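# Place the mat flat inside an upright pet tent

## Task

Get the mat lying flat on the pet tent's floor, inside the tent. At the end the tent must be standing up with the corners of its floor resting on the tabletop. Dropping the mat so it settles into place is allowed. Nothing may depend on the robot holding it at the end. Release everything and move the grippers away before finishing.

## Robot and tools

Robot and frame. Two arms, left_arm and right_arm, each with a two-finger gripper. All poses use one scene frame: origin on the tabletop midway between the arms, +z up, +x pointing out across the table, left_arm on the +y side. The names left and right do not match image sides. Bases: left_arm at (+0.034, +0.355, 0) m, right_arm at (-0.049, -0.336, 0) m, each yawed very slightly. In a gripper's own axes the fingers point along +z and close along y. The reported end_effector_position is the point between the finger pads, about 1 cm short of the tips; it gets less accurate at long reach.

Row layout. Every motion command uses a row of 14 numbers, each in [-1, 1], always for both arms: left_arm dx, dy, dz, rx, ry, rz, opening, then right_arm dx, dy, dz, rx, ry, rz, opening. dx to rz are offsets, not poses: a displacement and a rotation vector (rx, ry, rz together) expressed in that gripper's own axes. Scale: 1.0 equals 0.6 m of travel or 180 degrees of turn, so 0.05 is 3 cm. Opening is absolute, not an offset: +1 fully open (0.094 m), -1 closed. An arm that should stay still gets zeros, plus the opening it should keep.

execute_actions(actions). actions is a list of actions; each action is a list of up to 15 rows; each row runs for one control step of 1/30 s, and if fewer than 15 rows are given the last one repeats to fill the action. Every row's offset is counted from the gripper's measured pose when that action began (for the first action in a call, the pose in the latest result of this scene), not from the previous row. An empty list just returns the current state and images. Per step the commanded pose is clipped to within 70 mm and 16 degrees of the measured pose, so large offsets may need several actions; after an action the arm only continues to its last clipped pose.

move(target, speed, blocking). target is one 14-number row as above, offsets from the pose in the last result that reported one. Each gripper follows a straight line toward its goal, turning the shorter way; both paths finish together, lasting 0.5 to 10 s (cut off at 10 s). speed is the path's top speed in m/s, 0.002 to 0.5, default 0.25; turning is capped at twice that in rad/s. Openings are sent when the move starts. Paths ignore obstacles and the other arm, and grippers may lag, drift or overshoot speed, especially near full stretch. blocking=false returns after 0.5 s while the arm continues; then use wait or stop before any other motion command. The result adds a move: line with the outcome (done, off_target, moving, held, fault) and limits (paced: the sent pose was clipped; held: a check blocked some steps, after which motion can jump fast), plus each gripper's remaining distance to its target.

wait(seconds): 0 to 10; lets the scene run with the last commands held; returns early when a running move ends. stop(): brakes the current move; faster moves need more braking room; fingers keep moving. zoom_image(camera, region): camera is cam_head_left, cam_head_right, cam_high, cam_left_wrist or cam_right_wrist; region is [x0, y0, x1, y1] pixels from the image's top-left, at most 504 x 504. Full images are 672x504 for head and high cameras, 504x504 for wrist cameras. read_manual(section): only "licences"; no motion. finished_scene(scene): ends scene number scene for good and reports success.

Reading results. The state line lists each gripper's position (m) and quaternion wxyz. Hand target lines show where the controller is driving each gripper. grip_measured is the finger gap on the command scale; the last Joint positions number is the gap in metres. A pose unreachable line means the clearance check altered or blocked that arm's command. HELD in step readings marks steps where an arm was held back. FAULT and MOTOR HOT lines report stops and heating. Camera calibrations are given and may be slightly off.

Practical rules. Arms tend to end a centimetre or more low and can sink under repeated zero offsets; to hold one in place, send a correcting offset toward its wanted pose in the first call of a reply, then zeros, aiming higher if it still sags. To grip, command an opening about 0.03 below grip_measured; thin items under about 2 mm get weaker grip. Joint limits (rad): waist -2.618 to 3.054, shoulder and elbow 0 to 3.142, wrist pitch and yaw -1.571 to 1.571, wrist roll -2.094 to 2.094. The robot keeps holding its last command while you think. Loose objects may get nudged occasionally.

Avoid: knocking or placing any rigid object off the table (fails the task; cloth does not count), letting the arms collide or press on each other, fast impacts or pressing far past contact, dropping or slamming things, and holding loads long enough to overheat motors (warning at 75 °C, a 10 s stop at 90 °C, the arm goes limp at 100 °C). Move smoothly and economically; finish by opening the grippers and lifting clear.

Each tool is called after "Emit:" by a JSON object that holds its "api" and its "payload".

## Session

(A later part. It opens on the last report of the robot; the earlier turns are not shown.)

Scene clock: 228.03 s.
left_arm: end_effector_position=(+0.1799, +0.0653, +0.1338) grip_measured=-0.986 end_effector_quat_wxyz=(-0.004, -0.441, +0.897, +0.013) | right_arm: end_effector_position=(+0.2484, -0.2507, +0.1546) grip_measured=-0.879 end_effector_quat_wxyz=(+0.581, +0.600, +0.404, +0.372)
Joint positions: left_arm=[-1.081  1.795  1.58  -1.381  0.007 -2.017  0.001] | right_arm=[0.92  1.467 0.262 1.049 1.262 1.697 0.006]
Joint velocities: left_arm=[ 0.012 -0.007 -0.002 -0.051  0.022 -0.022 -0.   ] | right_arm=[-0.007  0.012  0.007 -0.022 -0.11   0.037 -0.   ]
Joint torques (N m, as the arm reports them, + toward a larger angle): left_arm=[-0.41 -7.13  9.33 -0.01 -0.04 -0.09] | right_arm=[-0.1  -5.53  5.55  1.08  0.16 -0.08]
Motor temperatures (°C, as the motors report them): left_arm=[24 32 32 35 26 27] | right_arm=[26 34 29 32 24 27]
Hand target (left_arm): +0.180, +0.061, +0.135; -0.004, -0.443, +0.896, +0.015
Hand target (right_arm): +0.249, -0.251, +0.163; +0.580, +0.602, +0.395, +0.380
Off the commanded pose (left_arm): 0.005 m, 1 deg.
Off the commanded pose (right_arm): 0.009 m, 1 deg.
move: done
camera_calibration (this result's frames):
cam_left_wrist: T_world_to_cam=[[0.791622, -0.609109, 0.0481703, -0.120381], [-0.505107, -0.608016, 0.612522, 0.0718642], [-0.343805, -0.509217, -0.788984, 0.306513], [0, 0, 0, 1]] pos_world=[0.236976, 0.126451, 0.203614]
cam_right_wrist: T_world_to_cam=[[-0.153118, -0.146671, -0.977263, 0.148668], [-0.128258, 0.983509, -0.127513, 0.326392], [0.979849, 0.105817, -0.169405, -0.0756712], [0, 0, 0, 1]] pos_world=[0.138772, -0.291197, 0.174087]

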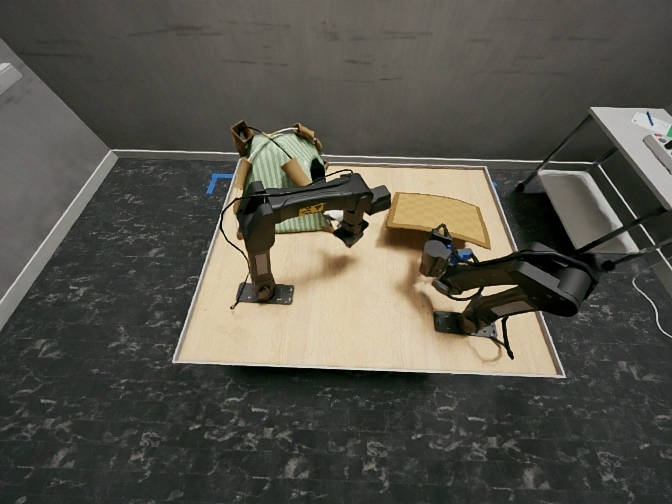

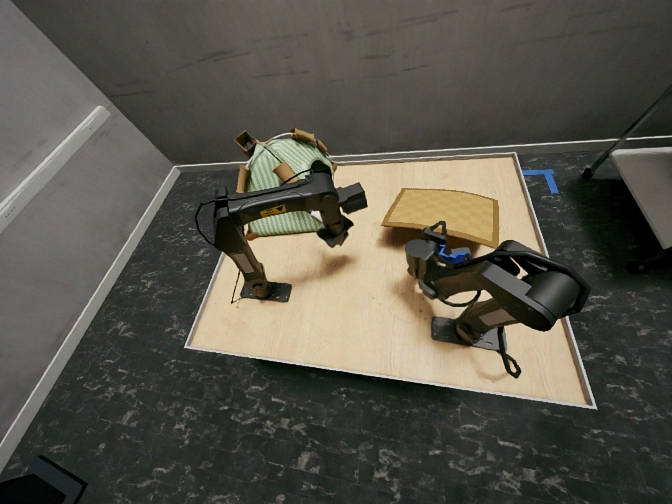

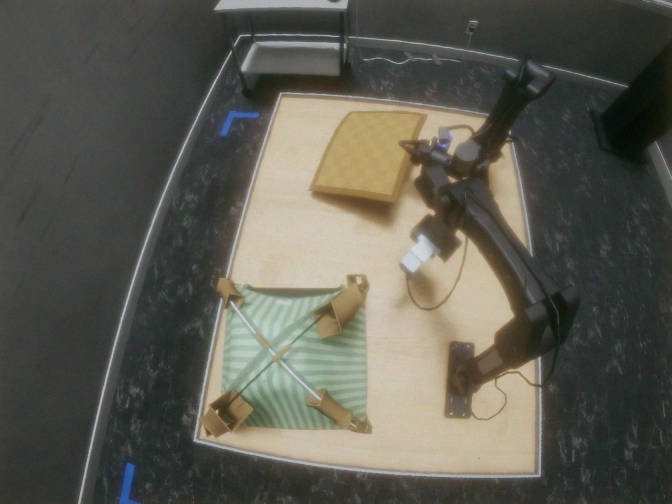

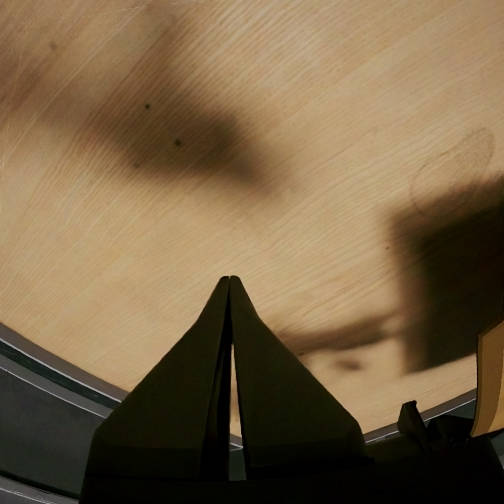

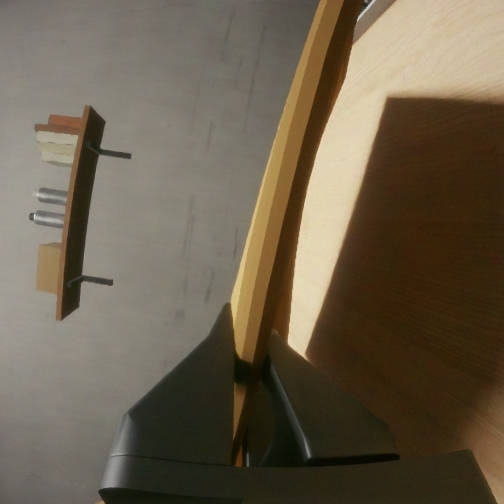

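Emit:
{"api": "move", "payload": {"target": [-0.5,0.45,-0.33,0.135,-0.21,0,-1, 0,0.015,0,0,0,0,-1], "speed": 0.2}}

Scene clock: 232.03 s.
left_arm: end_effector_position=(+0.1536, +0.4722, +0.3366) grip_measured=-0.986 end_effector_quat_wxyz=(+0.383, -0.437, +0.813, +0.037) | right_arm: end_effector_position=(+0.2475, -0.2514, +0.1532) grip_measured=-0.879 end_effector_quat_wxyz=(+0.583, +0.597, +0.415, +0.364)
Joint positions: left_arm=[ 1.271  0.864  1.525 -1.559  0.449  0.102  0.001] | right_arm=[0.92  1.448 0.262 1.001 1.259 1.697 0.006]
Joint velocities: left_arm=[-0.002  0.002  0.002 -0.007  0.022 -0.037 -0.   ] | right_arm=[-0.012 -0.012 -0.007  0.007 -0.022 -0.007 -0.001]
Joint torques (N m, as the arm reports them, + toward a larger angle): left_arm=[1.1  1.18 4.68 1.04 0.32 0.11] | right_arm=[-0.12 -5.33  6.15  1.09  0.19 -0.07]
Motor temperatures (°C, as the motors report them): left_arm=[24 32 32 34 26 27] | right_arm=[26 33 29 32 24 27]
Hand target (left_arm): +0.155, +0.469, +0.333; +0.381, -0.437, +0.815, +0.026
Hand target (right_arm): +0.249, -0.251, +0.164; +0.582, +0.600, +0.404, +0.373
Off the commanded pose (left_arm): 0.009 m, 9 deg.
Off the commanded pose (right_arm): 0.010 m, 2 deg.
joint sent to its limit (left arm) — the command would take joint 4 (wrist pitch) past its lower limit, so that joint was sent only as far as its limit.
move: off_target (left_arm); limits=paced
camera_calibration (this result's frames):
cam_left_wrist: T_world_to_cam=[[0.694508, -0.641065, 0.326641, 0.0747487], [-0.651089, -0.753179, -0.0938358, 0.51051], [0.306174, -0.147503, -0.940479, 0.445048], [0, 0, 0, 1]] pos_world=[0.144211, 0.49807, 0.442047]
cam_right_wrist: T_world_to_cam=[[-0.170995, -0.167665, -0.970901, 0.145315], [-0.134538, 0.980158, -0.145568, 0.330248], [0.976043, 0.105732, -0.19016, -0.0708908], [0, 0, 0, 1]] pos_world=[0.138472, -0.291835, 0.17568]

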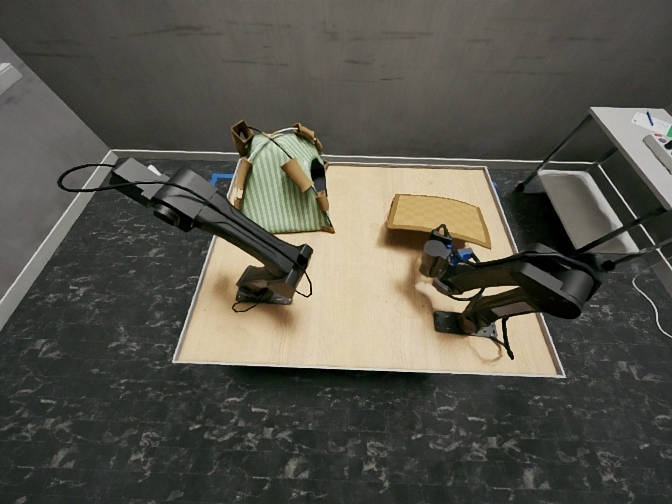

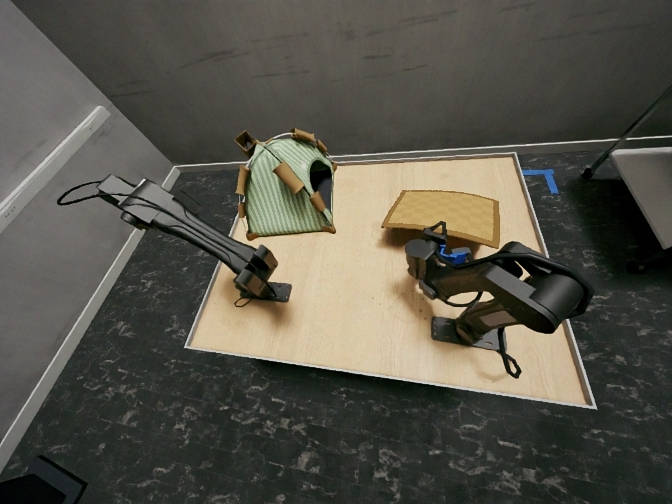

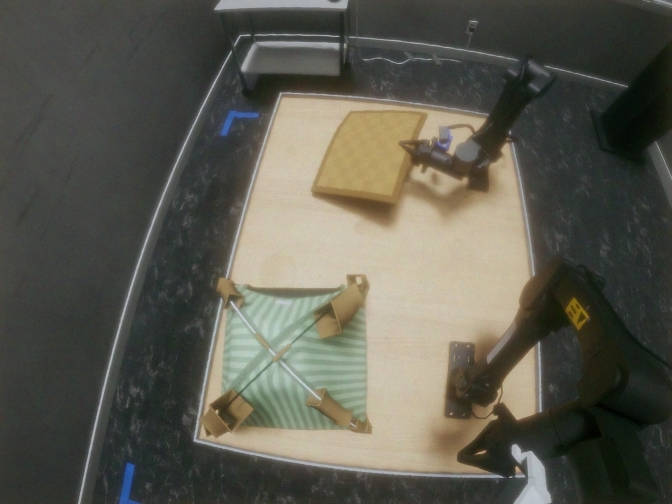

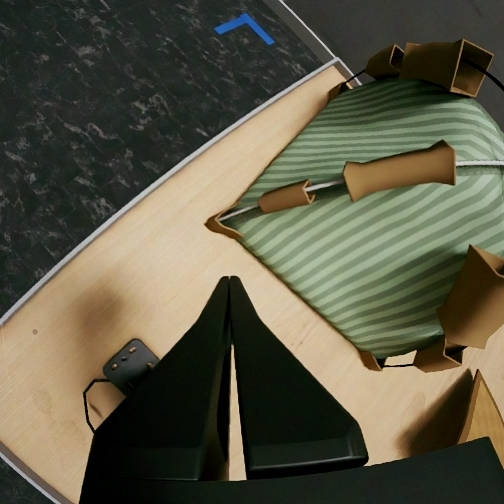

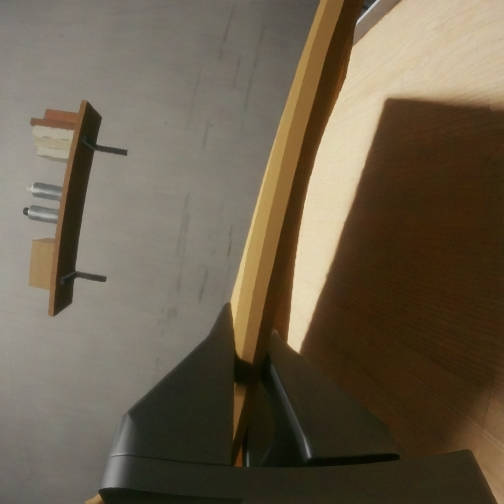

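Emit:
{"api": "move", "payload": {"target": [-0.095,-0.255,0.77,0,0,0,-1, 0,0.015,0,0,0,0,-1], "speed": 0.15}}

Emit:
{"api": "move", "payload": {"target": [0.34,-0.31,-0.2,0,0,0,-1, 0,0.01,0,0,0,0,-1], "speed": 0.1}}

Scene clock: 236.03 s.
left_arm: end_effector_position=(+0.5511, +0.5981, +0.0833) grip_measured=-0.986 end_effector_quat_wxyz=(+0.373, -0.435, +0.819, +0.040) | right_arm: end_effector_position=(+0.2467, -0.2519, +0.1517) grip_measured=-0.879 end_effector_quat_wxyz=(+0.584, +0.593, +0.425, +0.355)
Joint positions: left_arm=[ 0.417  2.137  1.579 -0.254 -0.138 -0.526  0.001] | right_arm=[0.92  1.43  0.262 0.956 1.254 1.697 0.006]
Joint velocities: left_arm=[ 0.012  0.012  0.007 -0.022  0.037 -0.066  0.   ] | right_arm=[ 0.032  0.012 -0.017  0.007 -0.051 -0.051  0.   ]
Joint torques (N m, as the arm reports them, + toward a larger angle): left_arm=[ -0.91 -12.11  10.4    1.23  -0.26  -0.07] | right_arm=[-0.12 -5.25  6.35  1.08  0.21 -0.08]
Motor temperatures (°C, as the motors report them): left_arm=[24 32 32 35 26 27] | right_arm=[26 33 29 32 24 27]
Hand target (left_arm): +0.558, +0.599, +0.091; +0.382, -0.435, +0.814, +0.044
Hand target (right_arm): +0.248, -0.251, +0.162; +0.583, +0.597, +0.414, +0.364
Off the commanded pose (left_arm): 0.010 m, 1 deg.
Off the commanded pose (right_arm): 0.011 m, 2 deg.
move: off_target (right_arm)
camera_calibration (this result's frames):
cam_left_wrist: T_world_to_cam=[[0.697359, -0.64483, 0.312866, -0.0360389], [-0.658264, -0.74891, -0.076305, 0.840339], [0.283512, -0.152736, -0.946727, 0.119823], [0, 0, 0, 1]] pos_world=[0.544326, 0.624401, 0.188837]
cam_right_wrist: T_world_to_cam=[[-0.188471, -0.188295, -0.963859, 0.141647], [-0.14222, 0.976335, -0.162923, 0.333986], [0.971726, 0.106373, -0.21079, -0.0659832], [0, 0, 0, 1]] pos_world=[0.138313, -0.292392, 0.177033]

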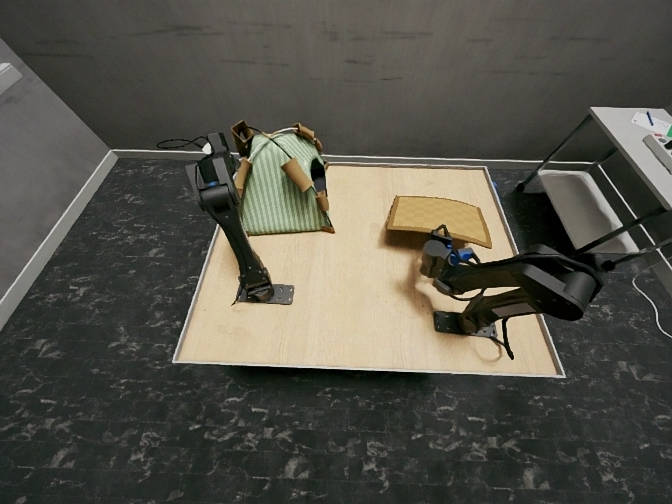

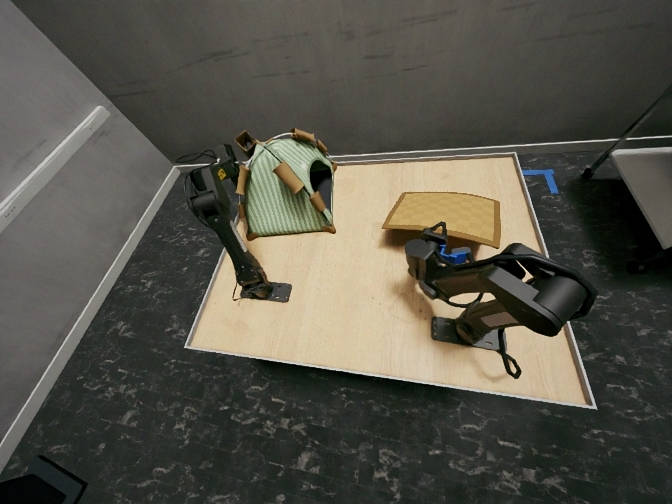

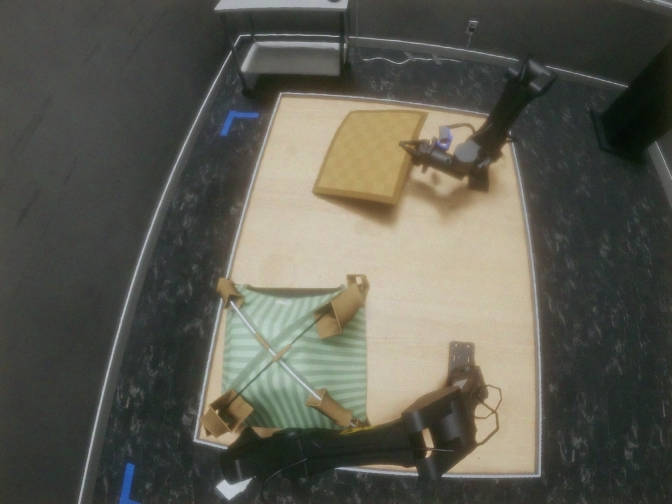

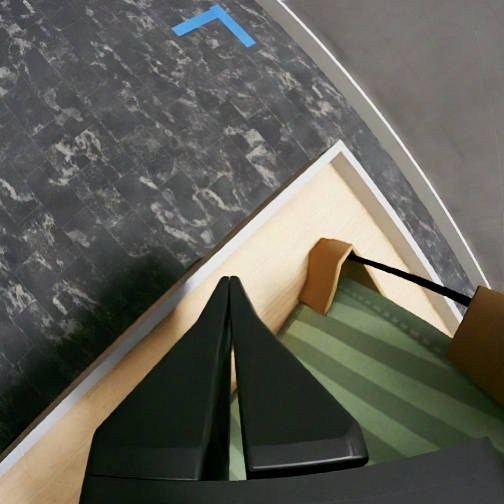

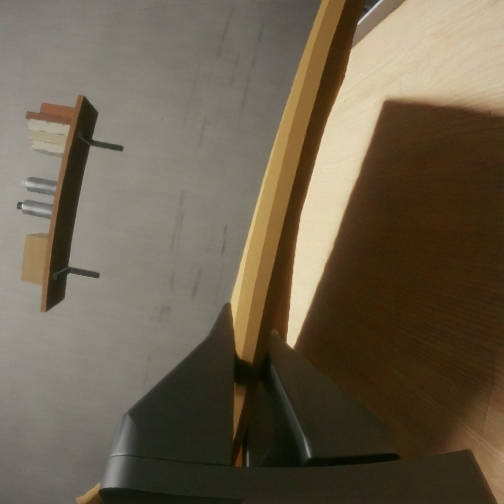

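Scene clock: 239.53 s.
left_arm: end_effector_position=(+0.5450, +0.2971, +0.0839) grip_measured=-0.986 end_effector_quat_wxyz=(+0.372, -0.429, +0.823, +0.033) | right_arm: end_effector_position=(+0.2466, -0.2516, +0.1486) grip_measured=-0.879 end_effector_quat_wxyz=(+0.585, +0.590, +0.434, +0.348)
Joint positions: left_arm=[-0.277  2.079  1.528 -0.463 -0.558 -1.097  0.001] | right_arm=[0.92  1.43  0.262 0.932 1.249 1.697 0.006]
Joint velocities: left_arm=[ 0.002  0.017 -0.012 -0.022  0.037  0.051 -0.001] | right_arm=[ 0.027  0.002  0.007 -0.081  0.081 -0.051 -0.   ]
Joint torques (N m, as the arm reports them, + toward a larger angle): left_arm=[ -0.19 -10.58   9.85   0.78  -0.63  -0.12] | right_arm=[-0.09 -5.2   5.92  1.1   0.23 -0.06]
Motor temperatures (°C, as the motors report them): left_arm=[24 33 32 35 26 27] | right_arm=[26 33 29 32 24 27]
Hand target (left_arm): +0.548, +0.299, +0.086; +0.377, -0.431, +0.818, +0.044
Hand target (right_arm): +0.247, -0.252, +0.158; +0.584, +0.593, +0.425, +0.355
Off the commanded pose (left_arm): 0.005 m, 1 deg.
Off the commanded pose (right_arm): 0.009 m, 1 deg.
move: done
camera_calibration (this result's frames):
cam_left_wrist: T_world_to_cam=[[0.685275, -0.654826, 0.31875, -0.216949], [-0.671224, -0.737705, -0.0724575, 0.614414], [0.282591, -0.164299, -0.945065, 0.0799211], [0, 0, 0, 1]] pos_world=[0.538493, 0.324324, 0.189202]
cam_right_wrist: T_world_to_cam=[[-0.203195, -0.205712, -0.957285, 0.136963], [-0.149334, 0.972754, -0.177339, 0.336231], [0.967683, 0.10692, -0.228379, -0.0627773], [0, 0, 0, 1]] pos_world=[0.13879, -0.292183, 0.176403]

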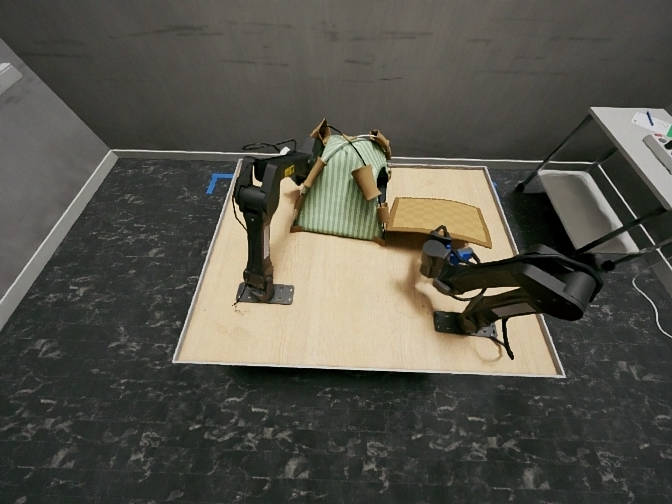

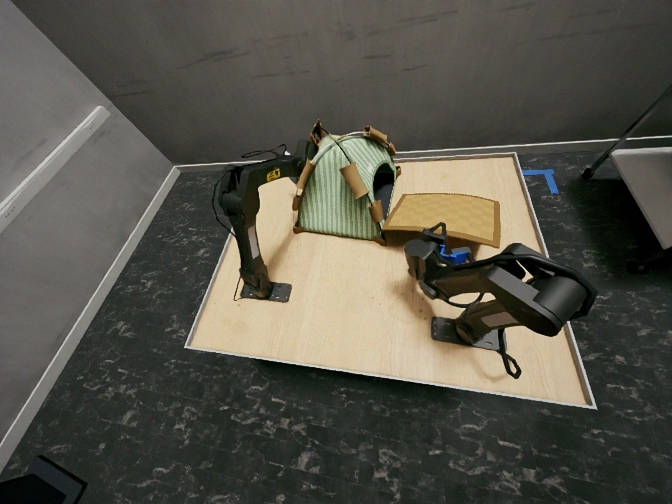

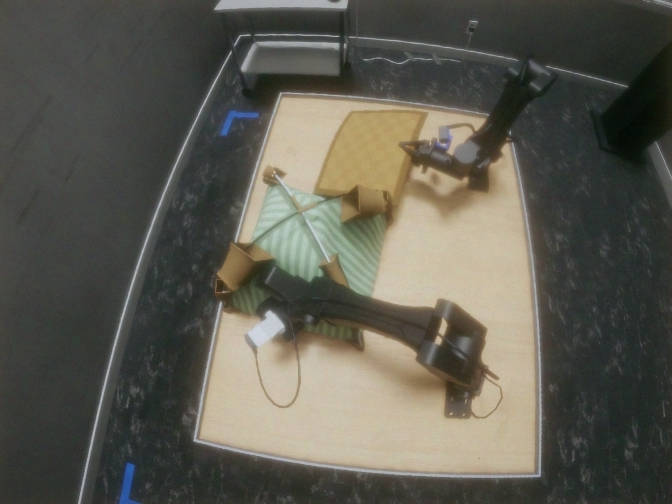

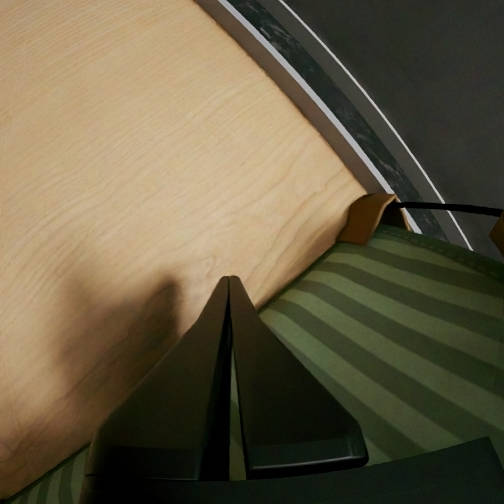

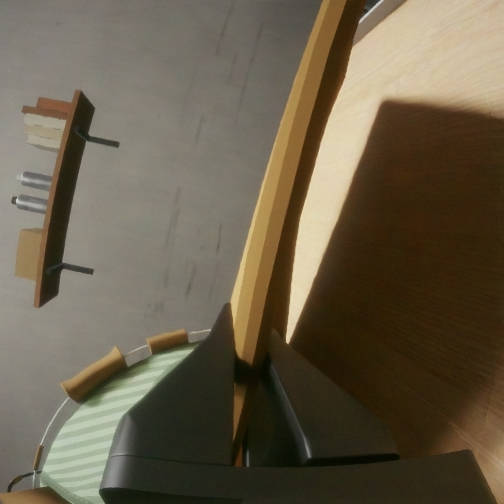

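Emit:
{"api": "move", "payload": {"target": [0,0,0,0,0,0,-1, -0.1,0.0,-0.2,0,0,0,-1], "speed": 0.1}}

Emit:
{"api": "move", "payload": {"target": [0,0,0,0,0,0,-1, 0.4,0.0,-0.17,0,0,0,-1], "speed": 0.1}}

Scene clock: 242.03 s.
left_arm: end_effector_position=(+0.5448, +0.2973, +0.0837) grip_measured=-0.986 end_effector_quat_wxyz=(+0.372, -0.429, +0.822, +0.034) | right_arm: end_effector_position=(+0.1388, -0.2481, +0.1680) grip_measured=-0.879 end_effector_quat_wxyz=(+0.540, +0.507, +0.495, +0.456)
Joint positions: left_arm=[-0.277  2.079  1.528 -0.465 -0.558 -1.099  0.001] | right_arm=[1.527 0.559 0.023 0.296 1.56  1.738 0.006]
Joint velocities: left_arm=[ 0.012 -0.037 -0.007  0.007 -0.037  0.066 -0.   ] | right_arm=[ 0.046 -0.139  0.002 -0.154 -0.022  0.022 -0.001]
Joint torques (N m, as the arm reports them, + toward a larger angle): left_arm=[  0.03 -11.91   7.58   0.97  -0.33  -0.01] | right_arm=[ 0.65 -0.49  6.27  0.83  0.27  0.01]
Motor temperatures (°C, as the motors report them): left_arm=[24 33 32 35 26 27] | right_arm=[26 32 29 32 24 27]
Hand target (left_arm): +0.545, +0.297, +0.084; +0.372, -0.429, +0.822, +0.033
Hand target (right_arm): +0.137, -0.250, +0.166; +0.542, +0.502, +0.498, +0.454
Off the commanded pose (left_arm): 0.000 m, 0 deg.
Off the commanded pose (right_arm): 0.028 m, 18 deg; orientation clipped at the last step of the last action.
joint sent to its limit (right arm) — the command would take joint 5 (wrist yaw) past its upper limit, so that joint was sent only as far as its limit.
move: off_target (right_arm); limits=paced
camera_calibration (this result's frames):
cam_left_wrist: T_world_to_cam=[[0.686378, -0.653892, 0.318293, -0.217458], [-0.67032, -0.738587, -0.0718299, 0.614043], [0.282056, -0.164056, -0.945267, 0.0801194], [0, 0, 0, 1]] pos_world=[0.538266, 0.324474, 0.189056]
cam_right_wrist: T_world_to_cam=[[-0.0619537, -0.238892, -0.969068, 0.108524], [-0.418921, 0.887492, -0.192, 0.338875], [0.905907, 0.394068, -0.15506, 0.113099], [0, 0, 0, 1]] pos_world=[0.0462285, -0.319392, 0.187769]

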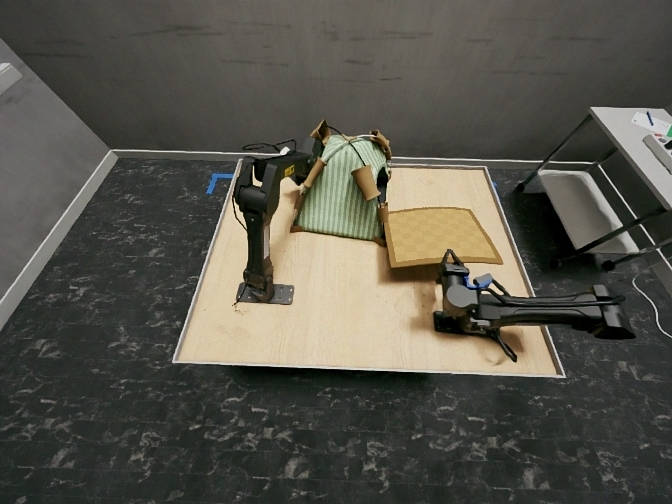

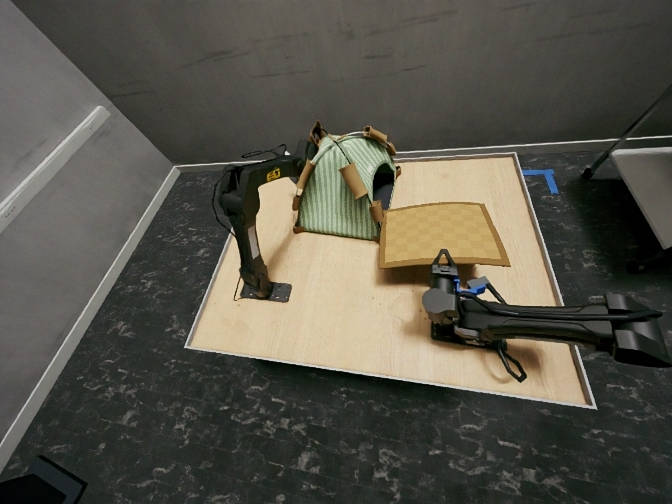

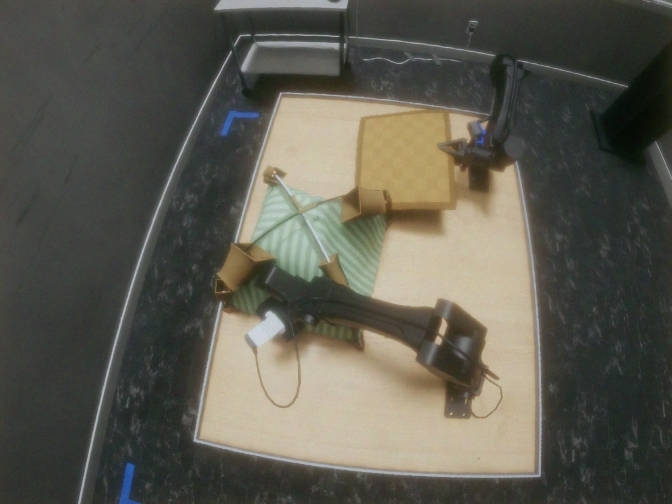

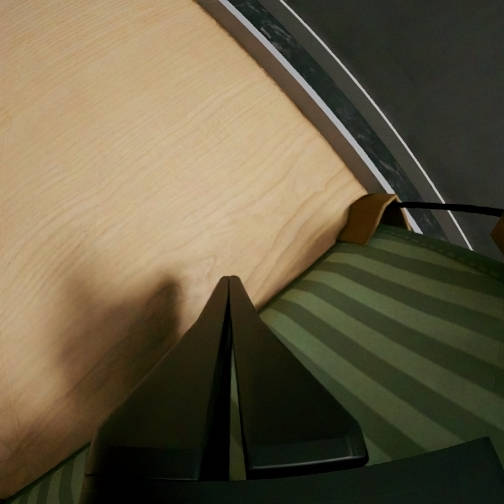

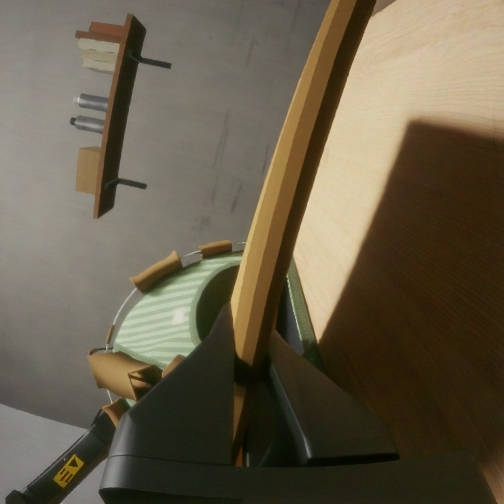

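Scene clock: 244.97 s.
left_arm: end_effector_position=(+0.5448, +0.2972, +0.0837) grip_measured=-0.986 end_effector_quat_wxyz=(+0.372, -0.429, +0.822, +0.033) | right_arm: end_effector_position=(+0.0651, -0.0069, +0.1441) grip_measured=-0.879 end_effector_quat_wxyz=(+0.471, +0.422, +0.568, +0.526)
Joint positions: left_arm=[-0.277  2.079  1.528 -0.465 -0.558 -1.099  0.001] | right_arm=[1.834 1.792 0.69  0.495 1.568 2.087 0.006]
Joint velocities: left_arm=[-0.017 -0.002 -0.002  0.051  0.022  0.022 -0.   ] | right_arm=[-0.012 -0.002  0.017 -0.051 -0.007 -0.037 -0.001]
Joint torques (N m, as the arm reports them, + toward a larger angle): left_arm=[  0.09 -11.9    7.49   0.96  -0.32  -0.01] | right_arm=[ 0.68 -4.95  7.21  1.01  0.38  0.01]
Motor temperatures (°C, as the motors report them): left_arm=[24 34 32 35 26 27] | right_arm=[26 32 29 32 24 27]
Hand target (left_arm): +0.545, +0.297, +0.084; +0.372, -0.429, +0.822, +0.034
Hand target (right_arm): +0.061, +0.001, +0.146; +0.464, +0.424, +0.566, +0.533
Off the commanded pose (left_arm): 0.000 m, 0 deg.
Off the commanded pose (right_arm): 0.011 m, 17 deg; orientation clipped at the last step of the last action.
joint sent to its limit (right arm) — the command would take joint 5 (wrist yaw) past its upper limit, so that joint was sent only as far as its limit.
move: off_target (right_arm); limits=paced
camera_calibration (this result's frames):
cam_left_wrist: T_world_to_cam=[[0.686277, -0.653931, 0.31843, -0.217433], [-0.670476, -0.738475, -0.0715369, 0.614023], [0.281932, -0.164405, -0.945243, 0.0802493], [0, 0, 0, 1]] pos_world=[0.538282, 0.324448, 0.189018]
cam_right_wrist: T_world_to_cam=[[0.0159082, -0.265138, -0.964079, 0.132467], [-0.660428, 0.721151, -0.209226, 0.106397], [0.750721, 0.640034, -0.163632, 0.0940927], [0, 0, 0, 1]] pos_world=[-0.00247695, -0.101829, 0.165366]

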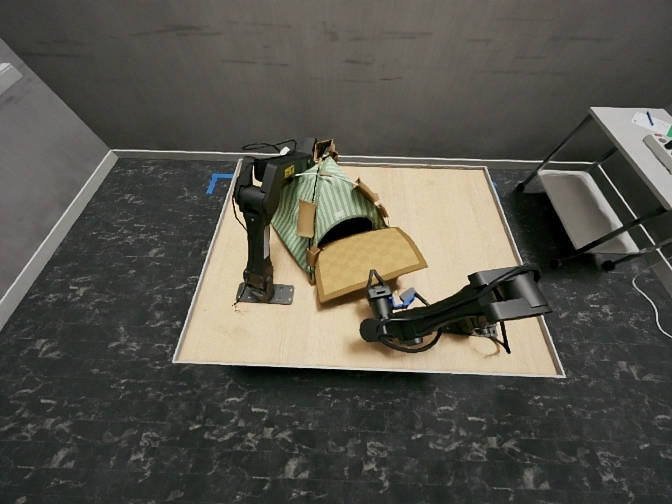

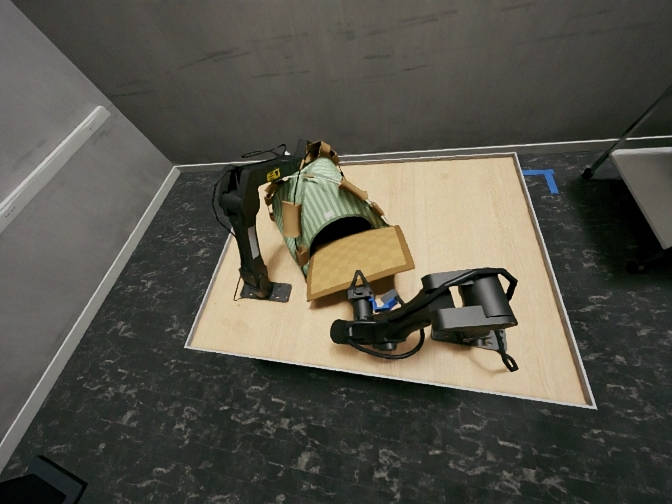

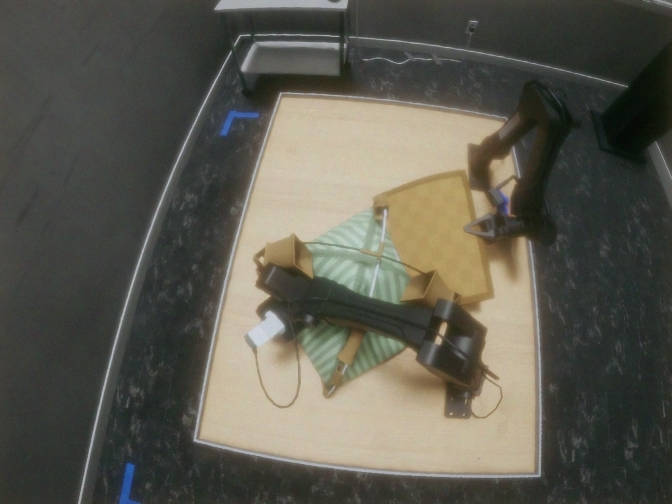

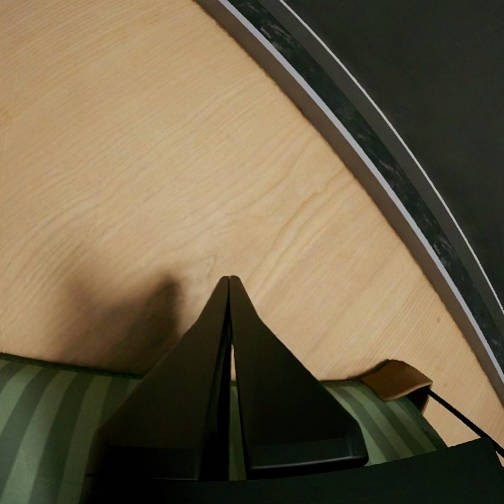

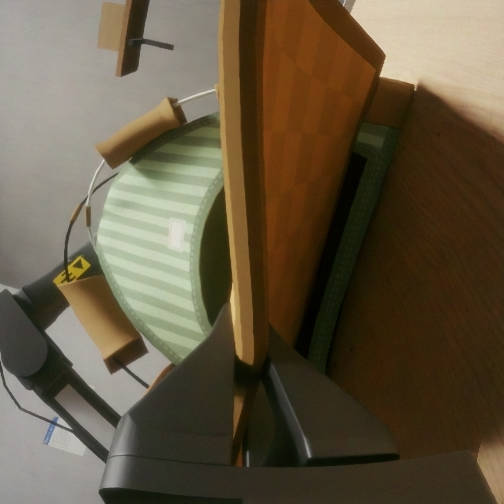

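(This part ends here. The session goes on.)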